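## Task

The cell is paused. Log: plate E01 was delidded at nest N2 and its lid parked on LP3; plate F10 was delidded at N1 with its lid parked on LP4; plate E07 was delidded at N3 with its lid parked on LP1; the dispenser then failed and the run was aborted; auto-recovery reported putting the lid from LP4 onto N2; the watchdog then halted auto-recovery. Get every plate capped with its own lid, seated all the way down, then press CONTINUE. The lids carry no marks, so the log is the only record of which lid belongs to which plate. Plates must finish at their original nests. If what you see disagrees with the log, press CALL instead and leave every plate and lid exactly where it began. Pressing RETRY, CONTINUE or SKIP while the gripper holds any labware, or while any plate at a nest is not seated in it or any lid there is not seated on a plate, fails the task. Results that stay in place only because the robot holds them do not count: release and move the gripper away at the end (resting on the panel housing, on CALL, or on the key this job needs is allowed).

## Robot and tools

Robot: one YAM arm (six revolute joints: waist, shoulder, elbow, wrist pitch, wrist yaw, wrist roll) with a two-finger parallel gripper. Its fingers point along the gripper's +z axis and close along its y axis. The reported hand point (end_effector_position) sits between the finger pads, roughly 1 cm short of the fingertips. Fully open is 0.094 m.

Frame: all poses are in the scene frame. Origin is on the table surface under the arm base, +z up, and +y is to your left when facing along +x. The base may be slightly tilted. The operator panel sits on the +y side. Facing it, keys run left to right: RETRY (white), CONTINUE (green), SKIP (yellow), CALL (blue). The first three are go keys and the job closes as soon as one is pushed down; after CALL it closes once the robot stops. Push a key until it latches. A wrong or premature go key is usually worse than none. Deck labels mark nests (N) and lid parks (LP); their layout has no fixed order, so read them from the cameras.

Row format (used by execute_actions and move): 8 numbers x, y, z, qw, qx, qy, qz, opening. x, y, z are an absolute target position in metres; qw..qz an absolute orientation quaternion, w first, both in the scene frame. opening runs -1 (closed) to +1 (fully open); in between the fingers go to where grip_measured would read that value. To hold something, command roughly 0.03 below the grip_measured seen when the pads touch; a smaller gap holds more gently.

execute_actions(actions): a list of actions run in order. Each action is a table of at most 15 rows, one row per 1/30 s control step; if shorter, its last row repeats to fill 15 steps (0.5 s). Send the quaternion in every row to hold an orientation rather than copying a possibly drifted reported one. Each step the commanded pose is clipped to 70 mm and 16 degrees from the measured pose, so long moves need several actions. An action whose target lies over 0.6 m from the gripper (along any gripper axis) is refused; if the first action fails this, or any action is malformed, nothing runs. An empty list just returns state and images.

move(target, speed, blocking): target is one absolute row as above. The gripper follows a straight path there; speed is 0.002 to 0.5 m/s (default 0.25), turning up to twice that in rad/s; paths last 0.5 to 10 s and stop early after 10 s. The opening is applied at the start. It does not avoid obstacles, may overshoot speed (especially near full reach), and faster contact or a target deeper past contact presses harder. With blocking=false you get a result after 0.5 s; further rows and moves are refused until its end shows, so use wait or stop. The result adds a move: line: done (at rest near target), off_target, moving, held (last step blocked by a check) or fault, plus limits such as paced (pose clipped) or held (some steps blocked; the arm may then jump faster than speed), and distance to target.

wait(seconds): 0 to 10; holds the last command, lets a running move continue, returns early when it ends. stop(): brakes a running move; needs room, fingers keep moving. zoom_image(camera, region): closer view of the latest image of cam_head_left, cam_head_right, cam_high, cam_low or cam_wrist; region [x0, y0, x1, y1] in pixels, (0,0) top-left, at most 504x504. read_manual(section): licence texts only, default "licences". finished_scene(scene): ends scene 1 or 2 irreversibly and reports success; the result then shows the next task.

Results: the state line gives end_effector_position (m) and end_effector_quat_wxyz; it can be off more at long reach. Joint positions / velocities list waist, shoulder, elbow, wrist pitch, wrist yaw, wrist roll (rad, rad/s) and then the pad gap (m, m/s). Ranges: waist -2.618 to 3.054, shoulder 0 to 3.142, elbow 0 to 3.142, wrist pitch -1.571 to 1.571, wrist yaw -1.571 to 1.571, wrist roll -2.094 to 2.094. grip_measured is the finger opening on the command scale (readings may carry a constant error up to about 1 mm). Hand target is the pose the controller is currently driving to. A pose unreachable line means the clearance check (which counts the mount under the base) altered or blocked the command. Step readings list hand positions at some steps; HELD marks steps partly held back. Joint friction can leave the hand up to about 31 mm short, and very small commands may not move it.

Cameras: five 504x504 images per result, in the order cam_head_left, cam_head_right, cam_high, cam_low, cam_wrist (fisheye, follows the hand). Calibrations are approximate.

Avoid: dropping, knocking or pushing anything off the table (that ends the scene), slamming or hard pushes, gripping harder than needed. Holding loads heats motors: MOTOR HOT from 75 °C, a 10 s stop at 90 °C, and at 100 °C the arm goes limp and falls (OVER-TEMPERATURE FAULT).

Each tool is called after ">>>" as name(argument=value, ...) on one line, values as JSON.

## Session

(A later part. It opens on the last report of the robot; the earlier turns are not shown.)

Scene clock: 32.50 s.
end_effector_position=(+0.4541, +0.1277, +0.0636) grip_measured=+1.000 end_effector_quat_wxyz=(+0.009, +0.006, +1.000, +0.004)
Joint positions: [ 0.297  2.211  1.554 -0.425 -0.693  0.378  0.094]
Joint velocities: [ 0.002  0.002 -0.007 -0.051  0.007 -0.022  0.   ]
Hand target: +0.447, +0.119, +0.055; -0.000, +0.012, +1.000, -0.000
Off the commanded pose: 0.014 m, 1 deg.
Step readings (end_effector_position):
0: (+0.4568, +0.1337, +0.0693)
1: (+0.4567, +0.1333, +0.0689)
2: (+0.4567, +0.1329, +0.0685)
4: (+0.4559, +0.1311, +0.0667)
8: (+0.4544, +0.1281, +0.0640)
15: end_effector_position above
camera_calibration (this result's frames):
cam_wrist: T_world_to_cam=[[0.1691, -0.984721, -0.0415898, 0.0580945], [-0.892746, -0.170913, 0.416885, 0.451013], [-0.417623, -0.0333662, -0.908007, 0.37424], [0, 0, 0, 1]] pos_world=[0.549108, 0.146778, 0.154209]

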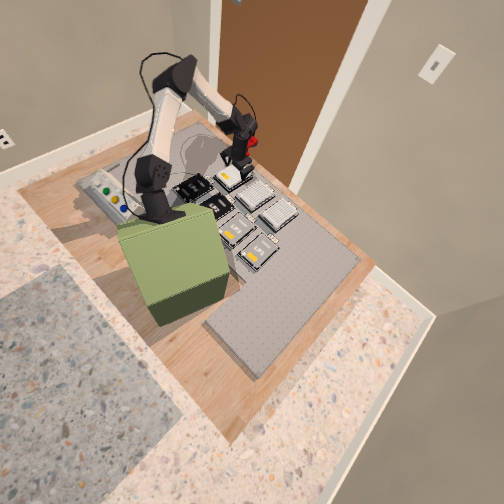

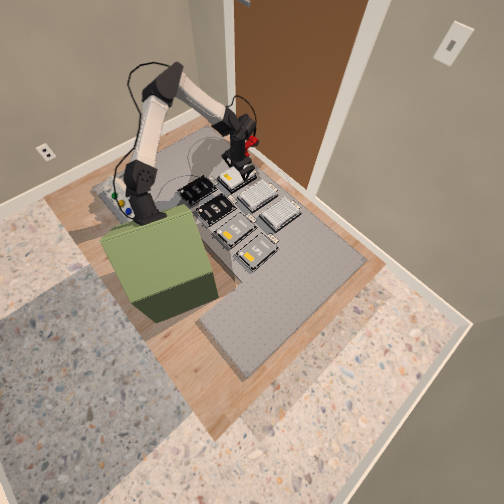

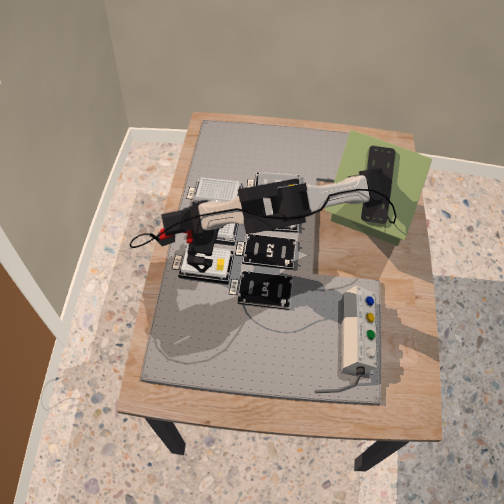

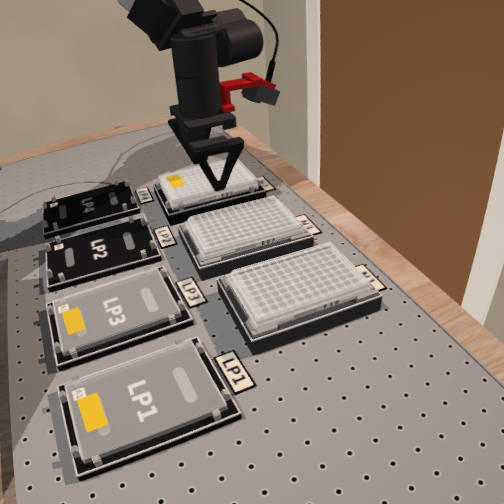

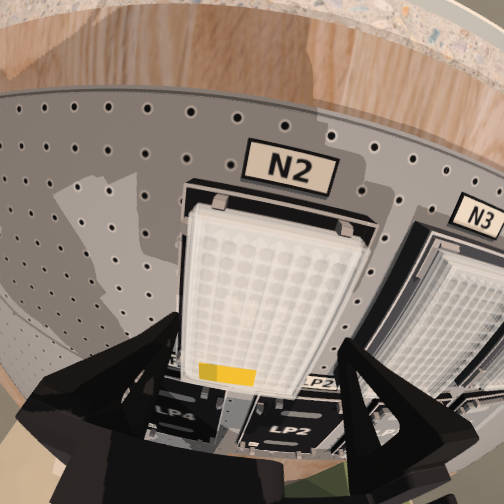

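>>> execute_actions(actions=[[[0.446,0.121,0.053,0,0.012,1,0,1],[0.445,0.123,0.051,0,0.012,1,0,1],[0.444,0.124,0.0495,0,0.012,1,0,1],[0.443,0.125,0.0485,0,0.012,1,0,1],[0.443,0.126,0.0475,0,0.012,1,0,1]]])

Scene clock: 37.37 s.
end_effector_position=(+0.4556, +0.1339, +0.0595) grip_measured=+1.000 end_effector_quat_wxyz=(+0.014, +0.002, +1.000, +0.006)
Joint positions: [ 0.312  2.211  1.554 -0.401 -0.686  0.397  0.094]
Joint velocities: [-0.017 -0.017  0.002  0.051  0.007  0.095  0.   ]
Hand target: +0.443, +0.126, +0.048; -0.000, +0.012, +1.000, -0.000
Off the commanded pose: 0.019 m, 2 deg.
Step readings (end_effector_position):
0: (+0.4541, +0.1277, +0.0636)
1: (+0.4542, +0.1277, +0.0636)
2: (+0.4545, +0.1278, +0.0636)
4: (+0.4556, +0.1284, +0.0633)
8: (+0.4555, +0.1320, +0.0608)
15: end_effector_position above
camera_calibration (this result's frames):
cam_wrist: T_world_to_cam=[[0.175677, -0.983473, -0.0438099, 0.0606827], [-0.895557, -0.178136, 0.407731, 0.457881], [-0.408796, -0.0323948, -0.91205, 0.367423], [0, 0, 0, 1]] pos_world=[0.5496, 0.153147, 0.151075]

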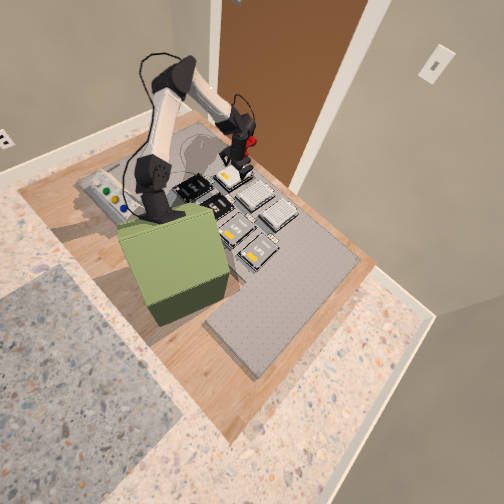

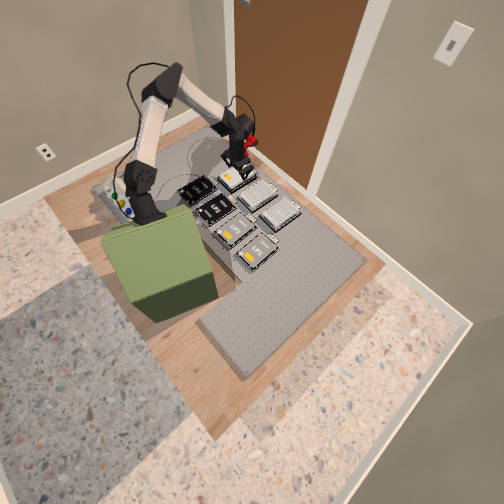

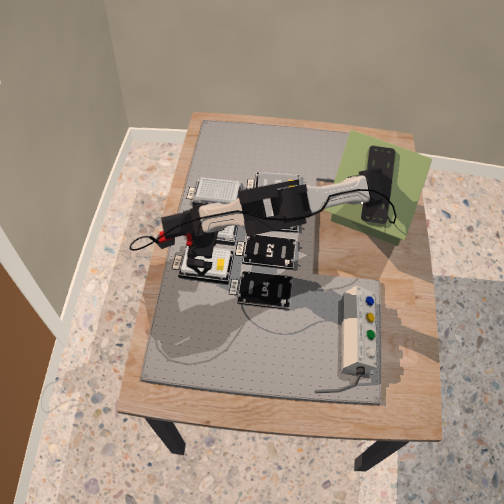

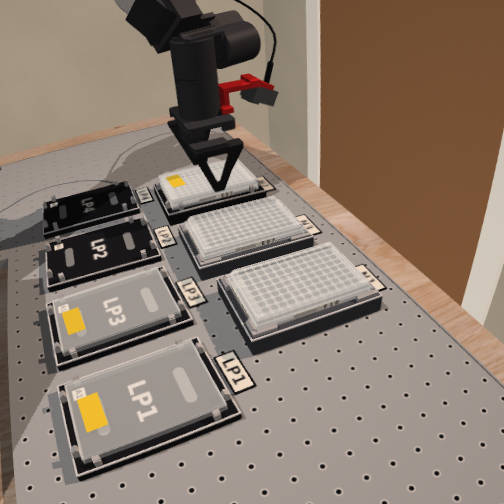

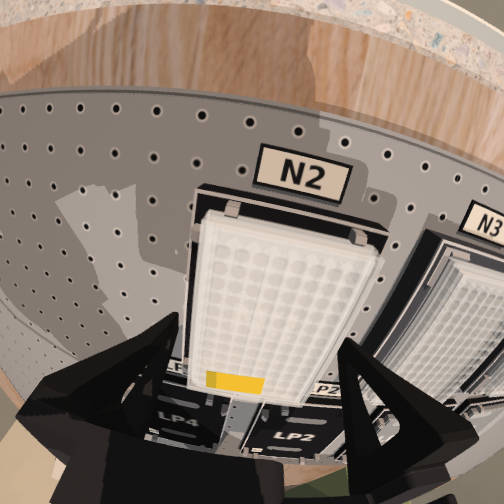

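>>> zoom_image(camera="cam_low", region=[150, 130, 280, 230])

>>> zoom_image(camera="cam_wrist", region=[140, 260, 380, 420])

Region (150, 130, 280, 230) of cam_low's 504x504 image, scaled by 3.877, with more detail than that image has; it fills the top 388 rows of this view, and the rest is white.

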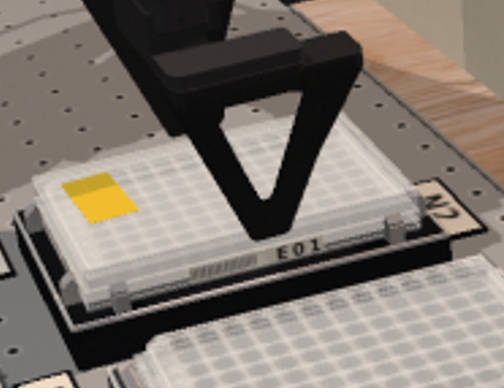

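Region (140, 260, 380, 420) of cam_wrist's 504x504 image, scaled by 2.100, with more detail than that image has.

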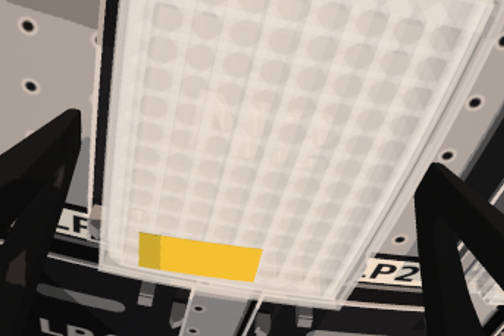

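>>> execute_actions(actions=[[[0.443,0.129,0.036,0,0.012,1,0,1],[0.443,0.129,0.036,0,0.012,1,0,1],[0.443,0.129,0.036,0,0.012,1,0,1],[0.453,0.133,0.054,0,0.012,1,0,1]]])

Scene clock: 39.70 s.
end_effector_position=(+0.4475, +0.1324, +0.0544) grip_measured=+1.000 end_effector_quat_wxyz=(-0.000, +0.015, +1.000, +0.000)
Joint positions: [ 0.323  2.218  1.554 -0.425 -0.68   0.409  0.094]
Joint velocities: [-0.007  0.012  0.007  0.007 -0.051  0.007  0.   ]
Hand target: +0.453, +0.133, +0.054; +0.000, +0.012, +1.000, +0.000
Off the commanded pose: 0.006 m, 0 deg.
Step readings (end_effector_position):
0: (+0.4560, +0.1339, +0.0595)
1: (+0.4560, +0.1340, +0.0587)
2: (+0.4565, +0.1344, +0.0575)
4: (+0.4548, +0.1350, +0.0547)
8: (+0.4499, +0.1334, +0.0544)
15: end_effector_position above
camera_calibration (this result's frames):
cam_wrist: T_world_to_cam=[[0.150505, -0.987927, -0.0367263, 0.0719203], [-0.887825, -0.15141, 0.43456, 0.443956], [-0.434874, -0.0327969, -0.899894, 0.370456], [0, 0, 0, 1]] pos_world=[0.544432, 0.150421, 0.143087]

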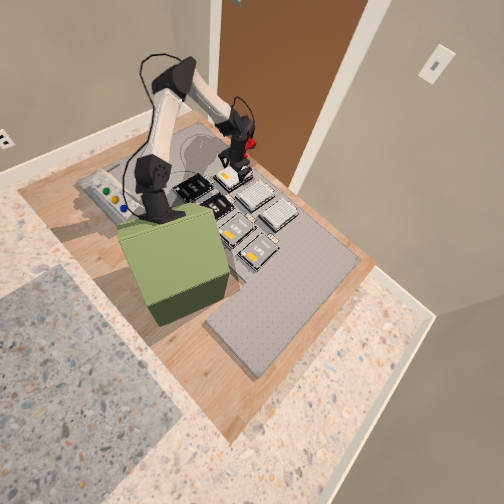

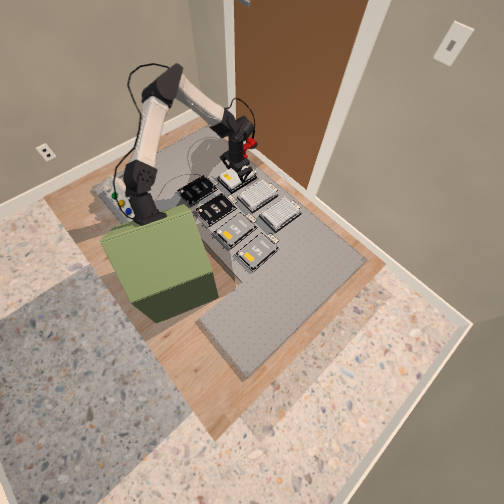

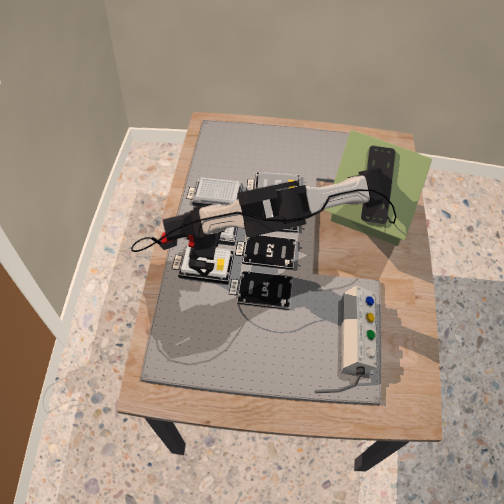

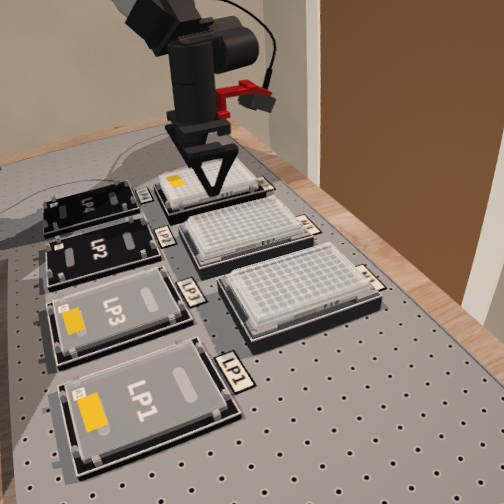

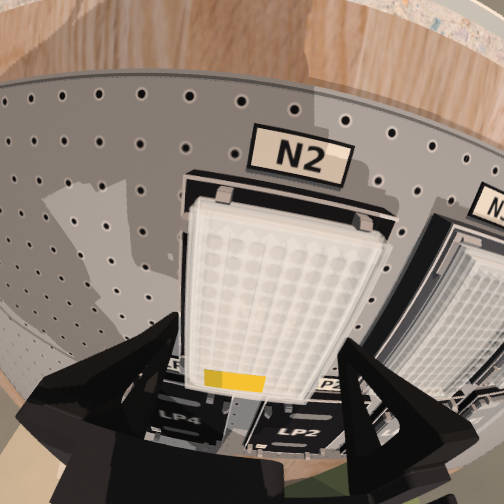

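>>> zoom_image(camera="cam_low", region=[150, 130, 280, 230])

>>> zoom_image(camera="cam_wrist", region=[140, 160, 400, 420])

Region (150, 130, 280, 230) of cam_low's 504x504 image, scaled by 3.877, with more detail than that image has; it fills the top 388 rows of this view, and the rest is white.

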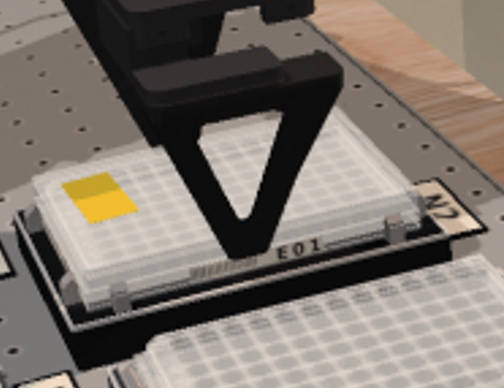

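Region (140, 160, 400, 420) of cam_wrist's 504x504 image, scaled by 1.938, with more detail than that image has.

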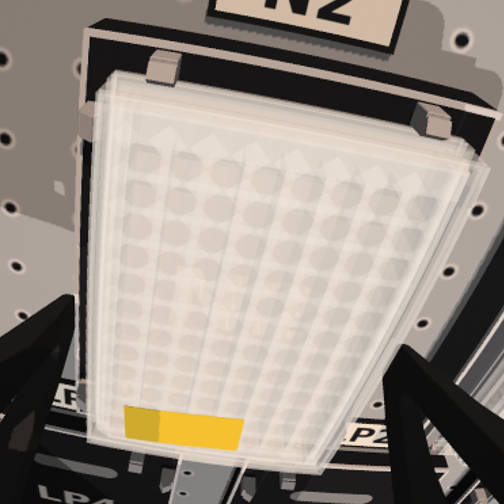

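>>> execute_actions(actions=[[[0.450,0.1325,0.054,0,0.012,1,0,0.9],[0.450,0.1325,0.054,0,0.012,1,0,0.86],[0.450,0.1325,0.054,0,0.012,1,0,0.83],[0.450,0.1325,0.054,0,0.012,1,0,0.81],[0.450,0.1325,0.054,0,0.012,1,0,0.79]]])

Scene clock: 41.00 s.
end_effector_position=(+0.4469, +0.1322, +0.0544) grip_measured=+0.802 end_effector_quat_wxyz=(-0.001, +0.015, +1.000, -0.000)
Joint positions: [ 0.323  2.218  1.554 -0.428 -0.68   0.408  0.085]
Joint velocities: [-0.017 -0.002  0.002  0.095 -0.051  0.051 -0.   ]
Hand target: +0.450, +0.132, +0.054; +0.000, +0.012, +1.000, -0.000
Off the commanded pose: 0.003 m, 0 deg.
Step readings (end_effector_position):
0: (+0.4469, +0.1322, +0.0544)
1: (+0.4469, +0.1322, +0.0544)
2: (+0.4469, +0.1322, +0.0544)
4: (+0.4469, +0.1322, +0.0544)
8: (+0.4469, +0.1322, +0.0544)
15: end_effector_position above
camera_calibration (this result's frames):
cam_wrist: T_world_to_cam=[[0.148906, -0.988189, -0.0361885, 0.0724976], [-0.887096, -0.149663, 0.436648, 0.442727], [-0.436907, -0.0329168, -0.898904, 0.371063], [0, 0, 0, 1]] pos_world=[0.544067, 0.150116, 0.142858]

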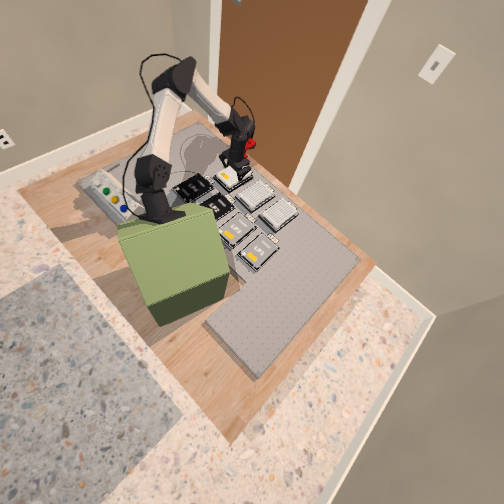

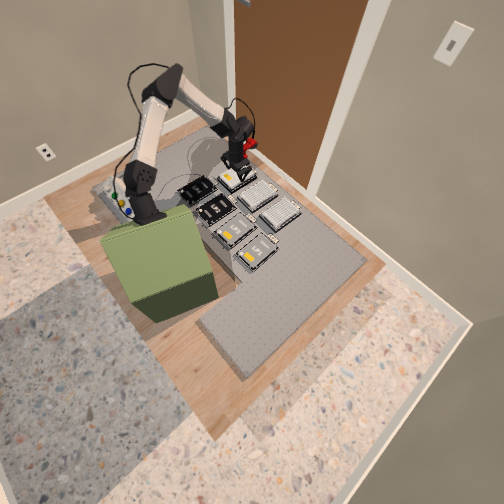

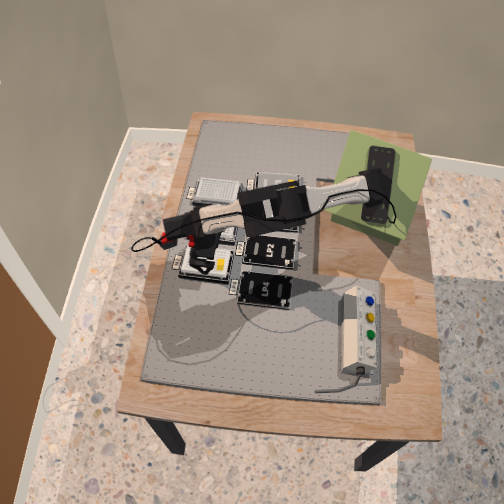

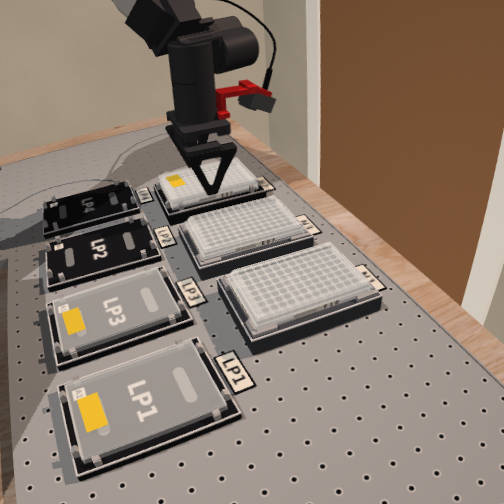

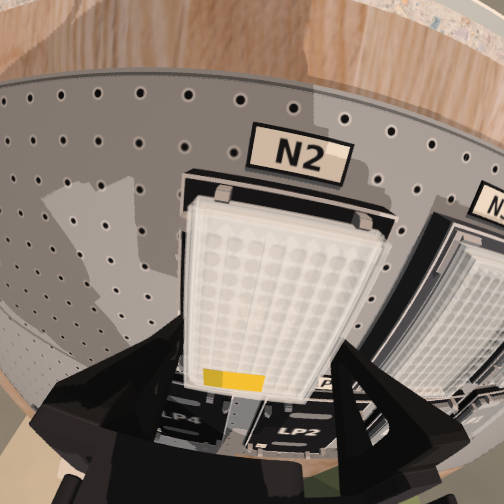

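>>> execute_actions(actions=[[[0.447,0.1322,0.0544,0,0.012,1,0,0.77]]])

Scene clock: 41.67 s.
end_effector_position=(+0.4469, +0.1322, +0.0544) grip_measured=+0.788 end_effector_quat_wxyz=(-0.001, +0.015, +1.000, -0.000)
Joint positions: [ 0.323  2.218  1.554 -0.428 -0.68   0.408  0.084]
Joint velocities: [-0.007  0.007  0.007 -0.051 -0.007  0.022  0.001]
Hand target: +0.447, +0.132, +0.054; -0.000, +0.012, +1.000, -0.000
Off the commanded pose: 0.000 m, 0 deg.
Step readings (end_effector_position):
0: (+0.4469, +0.1322, +0.0544)
1: (+0.4469, +0.1322, +0.0544)
2: (+0.4469, +0.1322, +0.0544)
4: (+0.4469, +0.1322, +0.0544)
8: (+0.4469, +0.1322, +0.0544)
15: end_effector_position above
camera_calibration (this result's frames):
cam_wrist: T_world_to_cam=[[0.148906, -0.988189, -0.0361885, 0.0724976], [-0.887096, -0.149663, 0.436648, 0.442727], [-0.436907, -0.0329168, -0.898904, 0.371063], [0, 0, 0, 1]] pos_world=[0.544067, 0.150116, 0.142858]

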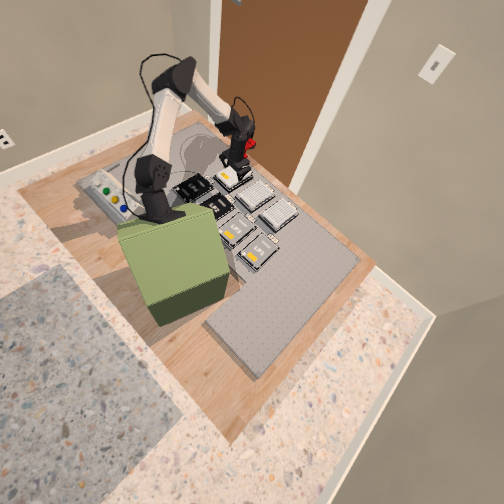

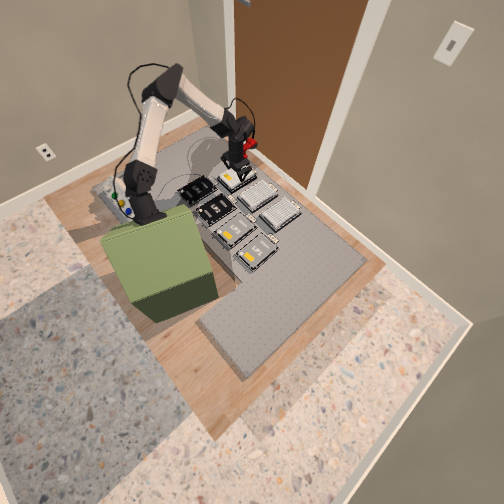

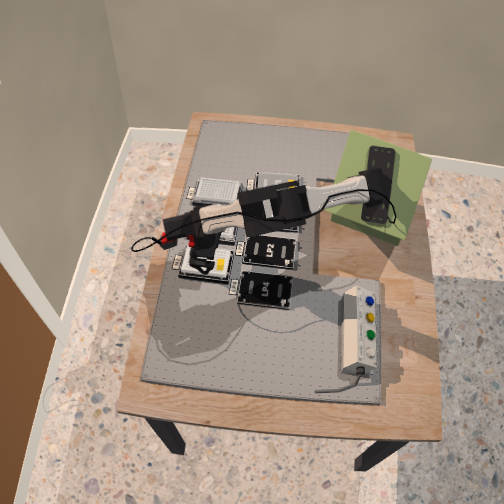

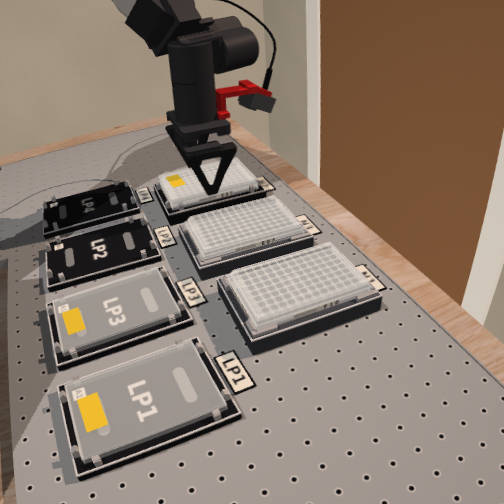

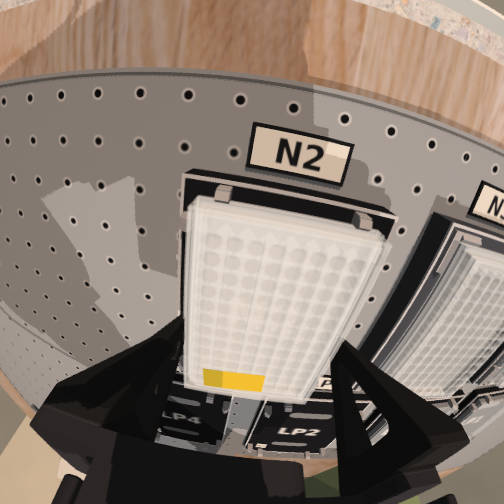

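>>> execute_actions(actions=[[[0.447,0.1322,0.11,0,0.012,1,0,0.765]]])

Scene clock: 42.83 s.
end_effector_position=(+0.4557, +0.1339, +0.1137) grip_measured=+0.786 end_effector_quat_wxyz=(+0.016, +0.008, +1.000, -0.000)
Joint positions: [ 0.236  2.102  1.551 -0.565 -0.707  0.319  0.084]
Joint velocities: [-0.002  0.012 -0.007 -0.139  0.051 -0.007 -0.001]
Hand target: +0.447, +0.132, +0.110; -0.000, +0.012, +1.000, +0.000
Off the commanded pose: 0.010 m, 2 deg.
Step readings (end_effector_position):
0: (+0.4469, +0.1322, +0.0544)
1: (+0.4469, +0.1324, +0.0582)
2: (+0.4471, +0.1323, +0.0649)
4: (+0.4521, +0.1332, +0.0847)
8: (+0.4622, +0.1350, +0.1126)
15: end_effector_position above
camera_calibration (this result's frames):
cam_wrist: T_world_to_cam=[[0.165032, -0.98584, -0.0297466, 0.0666448], [-0.898882, -0.162751, 0.406846, 0.43547], [-0.405926, -0.0404037, -0.913012, 0.416752], [0, 0, 0, 1]] pos_world=[0.549608, 0.153413, 0.205313]

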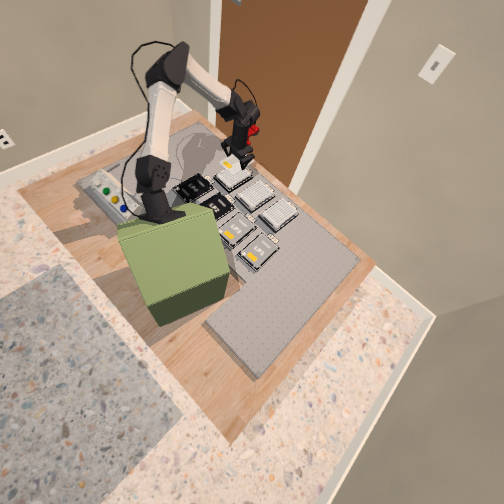

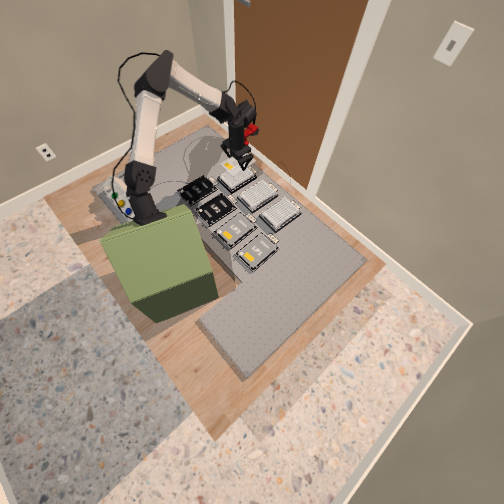

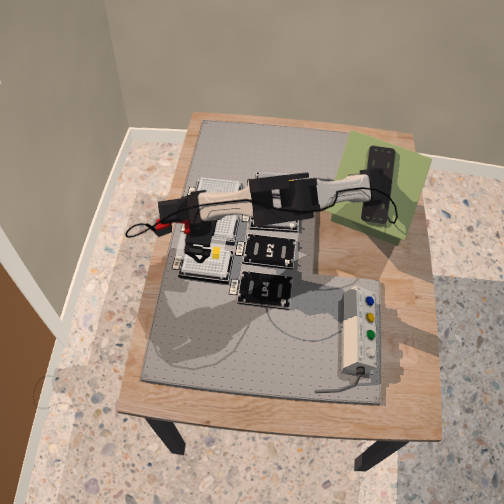

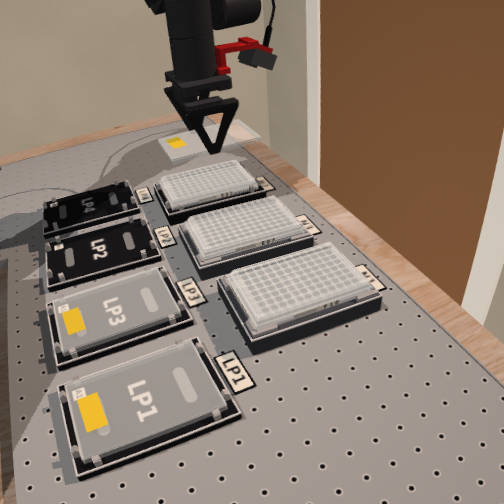

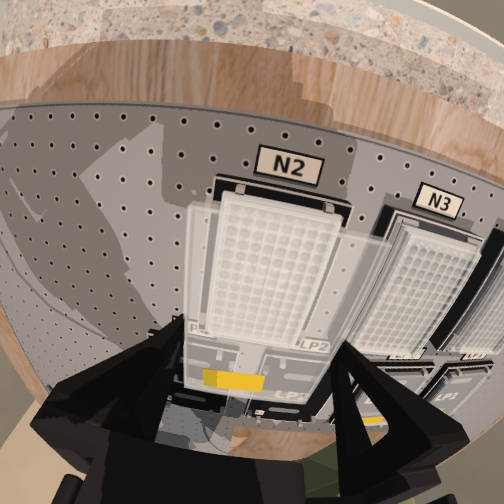

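>>> move(target=[0.452,-0.13,0.115,0,0.012,1,0,0.765], speed=0.3)

Scene clock: 45.37 s.
end_effector_position=(+0.4482, -0.1314, +0.1186) grip_measured=+0.786 end_effector_quat_wxyz=(+0.002, +0.016, +1.000, -0.004)
Joint positions: [-0.194  2.672  1.84  -0.725 -0.804 -0.269  0.084]
Joint velocities: [ 0.002  0.007 -0.017 -0.037  0.007 -0.066  0.   ]
Hand target: +0.450, -0.130, +0.115; -0.001, +0.012, +1.000, +0.001
Off the commanded pose: 0.005 m, 1 deg.
move: done
camera_calibration (this result's frames):
cam_wrist: T_world_to_cam=[[0.147668, -0.988651, -0.0276257, -0.186386], [-0.890157, -0.145026, 0.431958, 0.37892], [-0.431062, -0.0391949, -0.901471, 0.417477], [0, 0, 0, 1]] pos_world=[0.54478, -0.112954, 0.207516]

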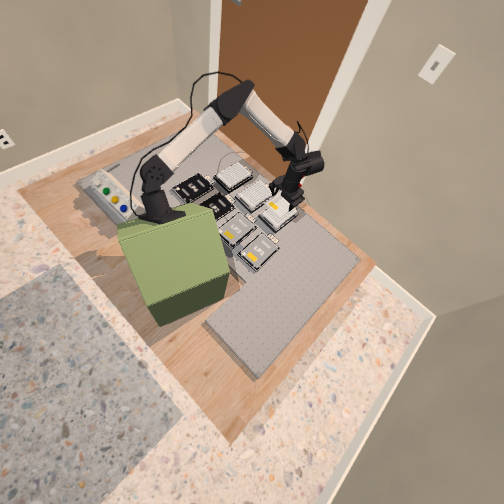

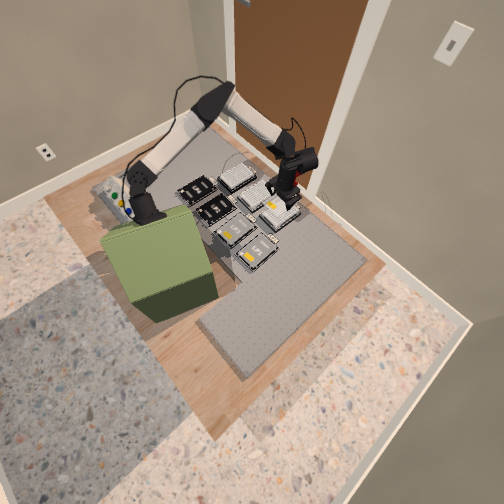

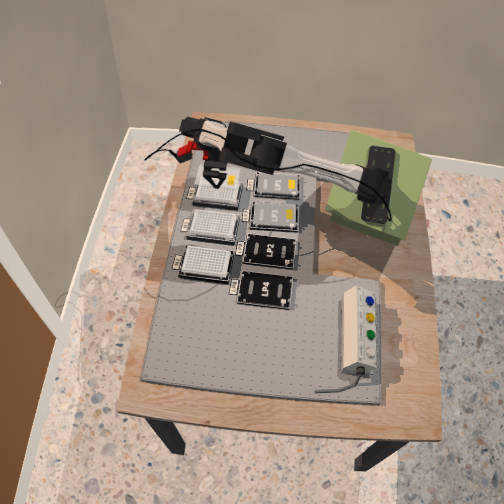

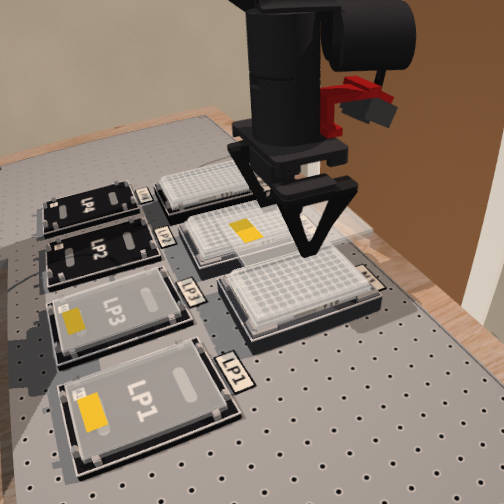

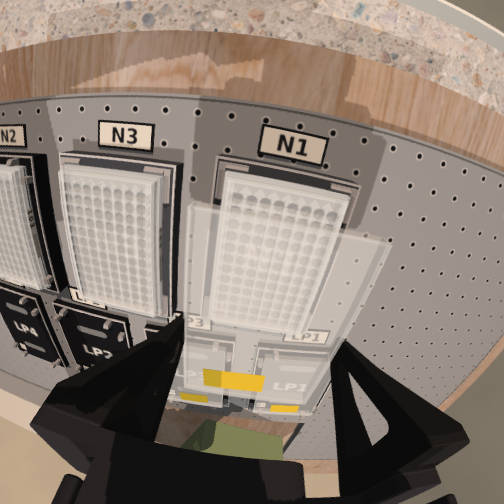

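>>> zoom_image(camera="cam_wrist", region=[170, 130, 410, 370])

Region (170, 130, 410, 370) of cam_wrist's 504x504 image, scaled by 2.100, with more detail than that image has.

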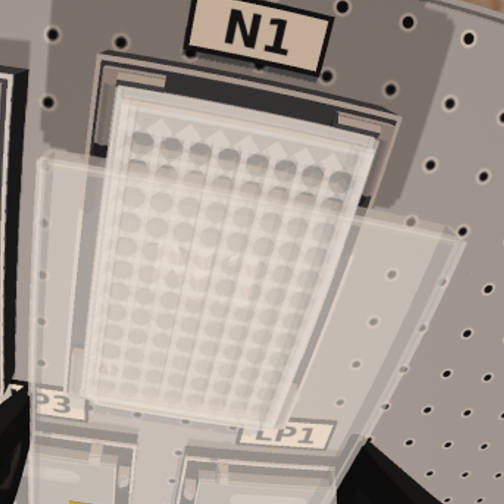

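>>> execute_actions(actions=[[[0.4526,-0.136,0.070,0,0.010,1,0,0.765],[0.4526,-0.136,0.070,0,0.010,1,0,0.765],[0.4526,-0.136,0.070,0,0.010,1,0,0.765],[0.4526,-0.136,0.070,0,0.010,1,0,0.765],[0.4526,-0.136,0.070,0,0.010,1,0,0.765],[0.4526,-0.136,0.070,0,0.010,1,0,0.765],[0.4526,-0.136,0.070,0,0.010,1,0,0.765],[0.4526,-0.136,0.070,0,0.010,1,0,0.765],[0.4526,-0.136,0.078,0,0.010,1,0,0.765]]])

Scene clock: 47.53 s.
end_effector_position=(+0.4383, -0.1358, +0.0703) grip_measured=+0.786 end_effector_quat_wxyz=(-0.016, +0.018, +1.000, +0.002)
Joint positions: [-0.129  2.768  1.859 -0.637 -0.805 -0.212  0.084]
Joint velocities: [ 0.002 -0.007  0.032 -0.051  0.037 -0.037  0.001]
Hand target: +0.452, -0.136, +0.078; +0.000, +0.010, +1.000, -0.000
Off the commanded pose: 0.016 m, 2 deg.
Step readings (end_effector_position):
0: (+0.4478, -0.1313, +0.1186)
1: (+0.4483, -0.1320, +0.1157)
2: (+0.4505, -0.1334, +0.1111)
4: (+0.4491, -0.1346, +0.0964)
8: (+0.4374, -0.1347, +0.0709)
15: end_effector_position above
camera_calibration (this result's frames):
cam_wrist: T_world_to_cam=[[0.141591, -0.988877, -0.0455498, -0.186695], [-0.874459, -0.14651, 0.462446, 0.38117], [-0.463976, -0.0256469, -0.885476, 0.384684], [0, 0, 0, 1]] pos_world=[0.538235, -0.118907, 0.155854]

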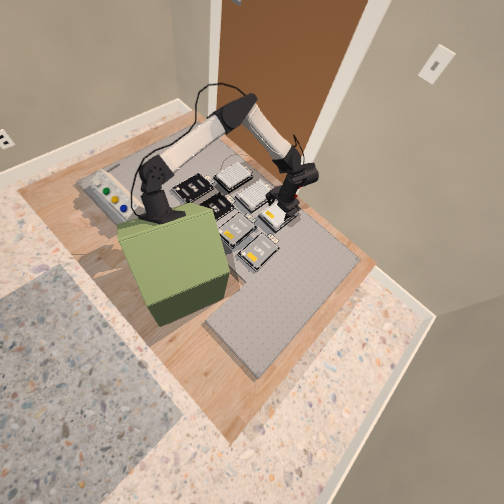

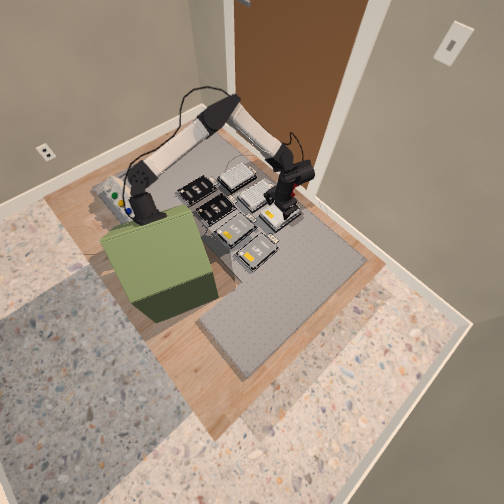

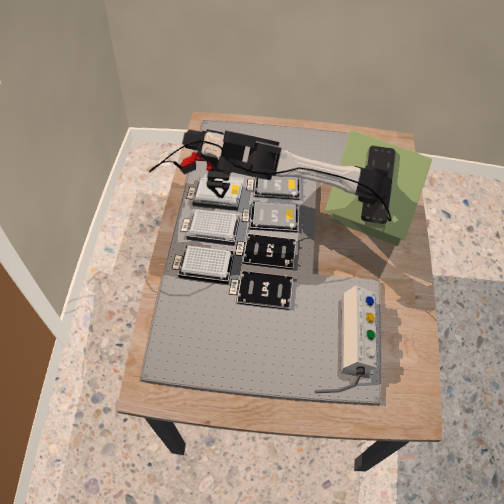

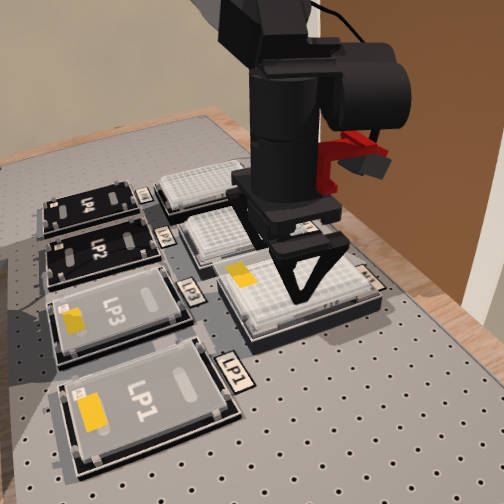

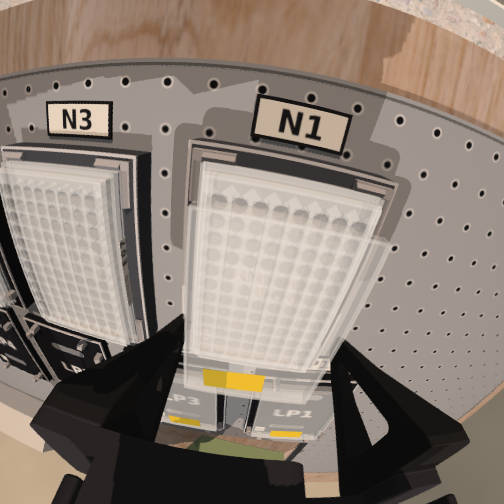

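>>> execute_actions(actions=[[[0.4526,-0.141,0.066,0,0.010,1,0,0.765],[0.4526,-0.141,0.066,0,0.010,1,0,0.765],[0.4526,-0.141,0.066,0,0.010,1,0,0.765],[0.4526,-0.141,0.066,0,0.010,1,0,0.765],[0.4526,-0.141,0.066,0,0.010,1,0,0.765],[0.4526,-0.141,0.066,0,0.010,1,0,0.765],[0.4526,-0.141,0.066,0,0.010,1,0,0.765],[0.4526,-0.136,0.070,0,0.010,1,0,0.765]]])

>>> zoom_image(camera="cam_wrist", region=[160, 130, 420, 420])

Scene clock: 50.00 s.
end_effector_position=(+0.4468, -0.1377, +0.0703) grip_measured=+0.786 end_effector_quat_wxyz=(-0.006, +0.015, +1.000, -0.000)
Joint positions: [-0.129  2.776  1.88  -0.619 -0.805 -0.196  0.084]
Joint velocities: [ 0.002  0.002  0.002 -0.051 -0.007 -0.051 -0.001]
Hand target: +0.453, -0.136, +0.070; +0.000, +0.010, +1.000, -0.000
Off the commanded pose: 0.006 m, 1 deg.
Step readings (end_effector_position):
0: (+0.4388, -0.1358, +0.0704)
1: (+0.4395, -0.1359, +0.0705)
2: (+0.4411, -0.1364, +0.0703)
4: (+0.4441, -0.1373, +0.0701)
8: (+0.4467, -0.1377, +0.0703)
15: end_effector_position above
camera_calibration (this result's frames):
cam_wrist: T_world_to_cam=[[0.149079, -0.988107, -0.0376816, -0.193533], [-0.882913, -0.150173, 0.444873, 0.392822], [-0.445241, -0.0330516, -0.8948, 0.379819], [0, 0, 0, 1]] pos_world=[0.54479, -0.119686, 0.157813]

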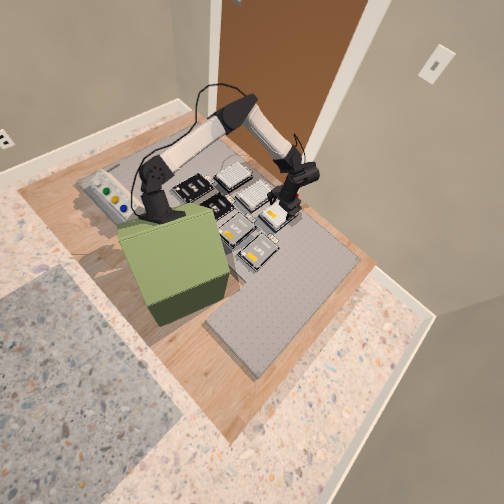

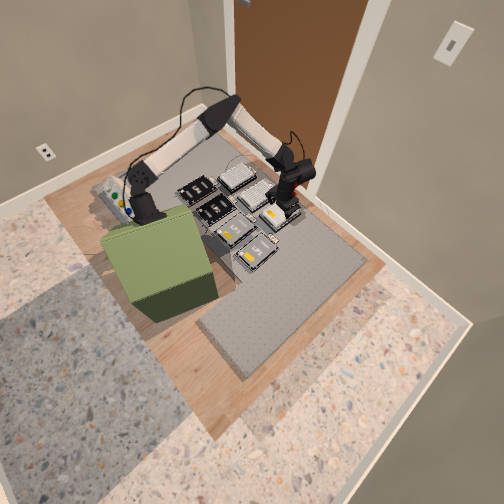

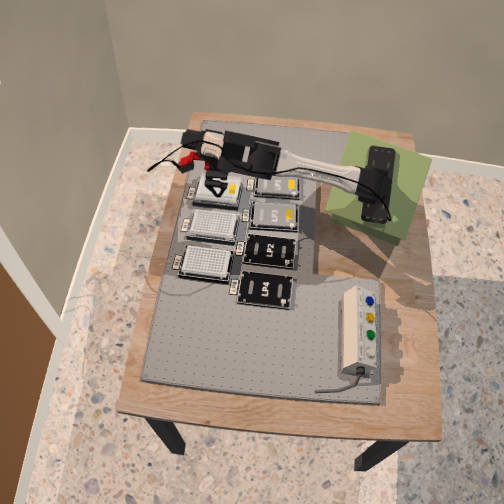

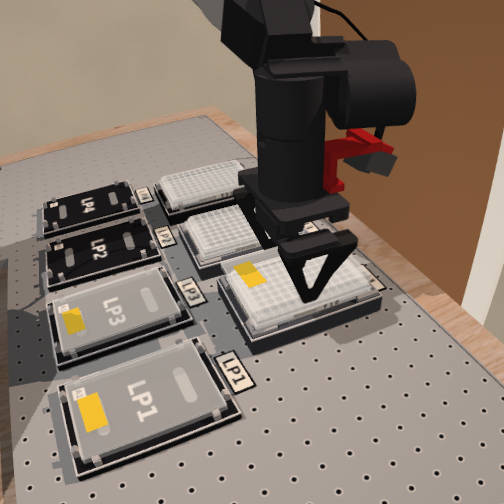

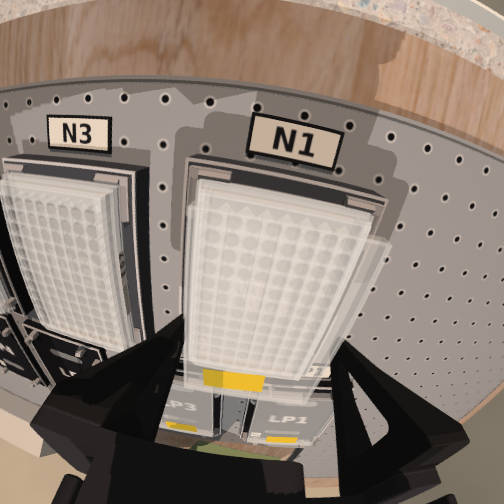

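Region (160, 130, 420, 420) of cam_wrist's 504x504 image, scaled by 1.738, with more detail than that image has; it fills the left 452 columns of this view, and the rest is white.

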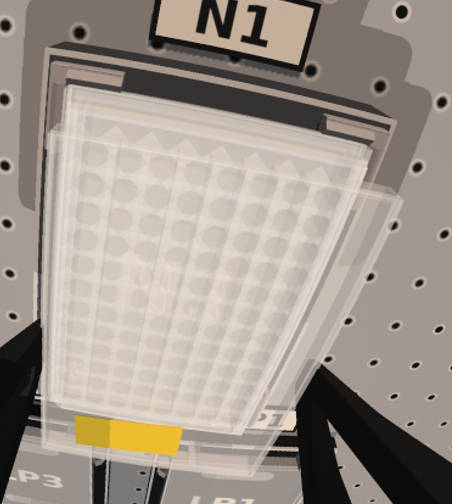

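>>> execute_actions(actions=[[[0.4584,-0.1343,0.0383,0,0.010,1,0,0.765],[0.4584,-0.1343,0.0383,0,0.010,1,0,0.765],[0.4505,-0.1366,0.063,0,0.010,1,0,0.765]]])

Scene clock: 53.20 s.
end_effector_position=(+0.4531, -0.1378, +0.0648) grip_measured=+0.786 end_effector_quat_wxyz=(+0.002, +0.012, +1.000, -0.001)
Joint positions: [-0.119  2.788  1.892 -0.586 -0.806 -0.172  0.084]
Joint velocities: [ 0.007 -0.002  0.002 -0.007  0.037 -0.022  0.001]
Hand target: +0.450, -0.137, +0.063; -0.000, +0.010, +1.000, -0.000
Off the commanded pose: 0.003 m, 0 deg.
Step readings (end_effector_position):
0: (+0.4468, -0.1377, +0.0703)
1: (+0.4476, -0.1376, +0.0685)
2: (+0.4503, -0.1380, +0.0656)
4: (+0.4518, -0.1376, +0.0642)
8: (+0.4531, -0.1378, +0.0648)
15: end_effector_position above
camera_calibration (this result's frames):
cam_wrist: T_world_to_cam=[[0.155861, -0.987228, -0.0329901, -0.198024], [-0.888956, -0.154751, 0.431056, 0.403851], [-0.430656, -0.0378581, -0.901722, 0.370899], [0, 0, 0, 1]] pos_world=[0.5496, -0.118957, 0.153832]

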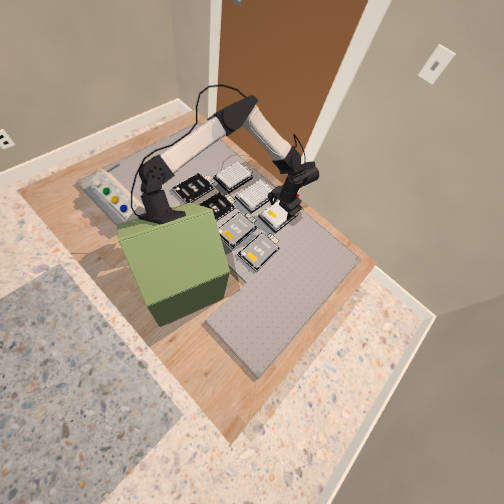

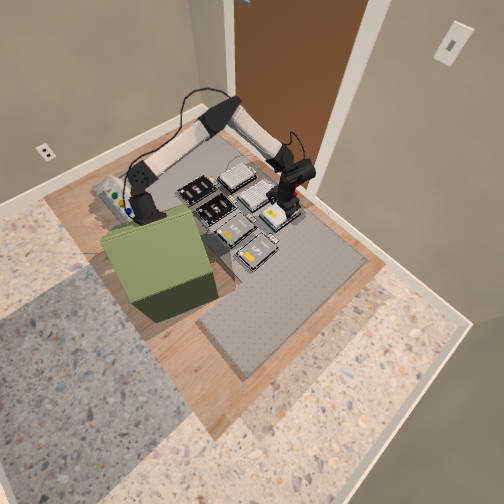

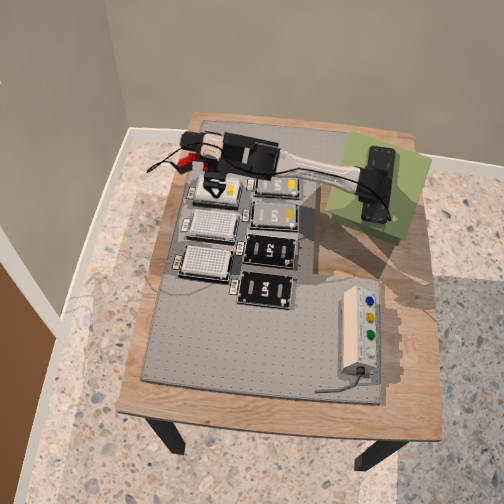

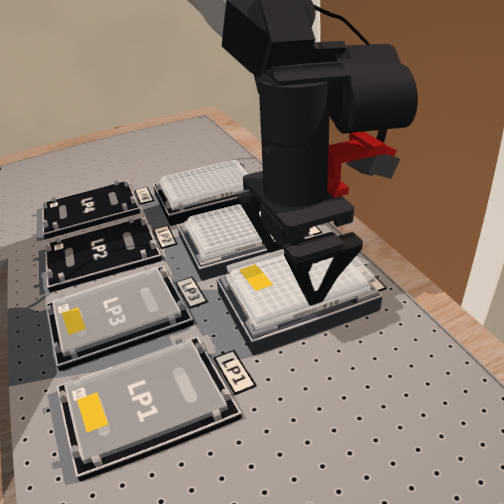

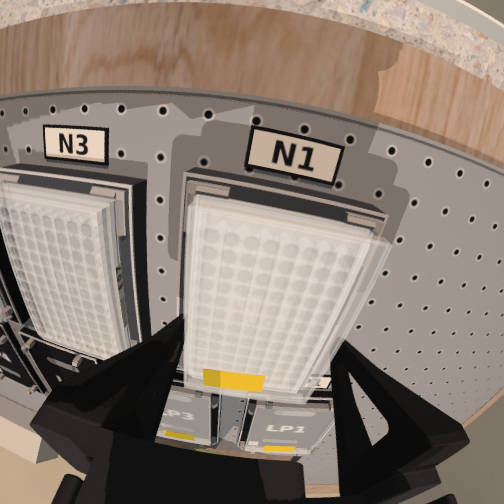

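>>> zoom_image(camera="cam_wrist", region=[160, 150, 410, 420])

>>> zoom_image(camera="cam_low", region=[200, 220, 400, 360])

Region (160, 150, 410, 420) of cam_wrist's 504x504 image, scaled by 1.867, with more detail than that image has; it fills the left 467 columns of this view, and the rest is white.

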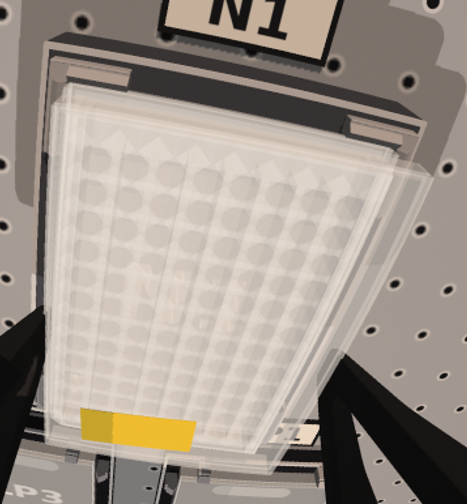

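Region (200, 220, 400, 360) of cam_low's 504x504 image, scaled by 2.520, with more detail than that image has; it fills the top 353 rows of this view, and the rest is white.

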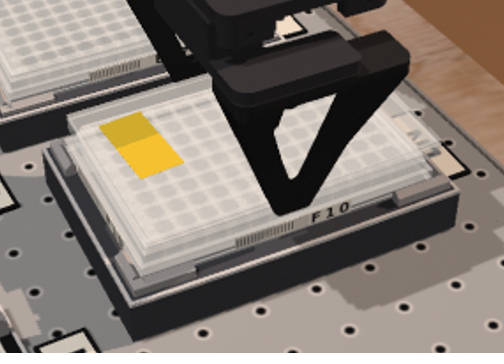

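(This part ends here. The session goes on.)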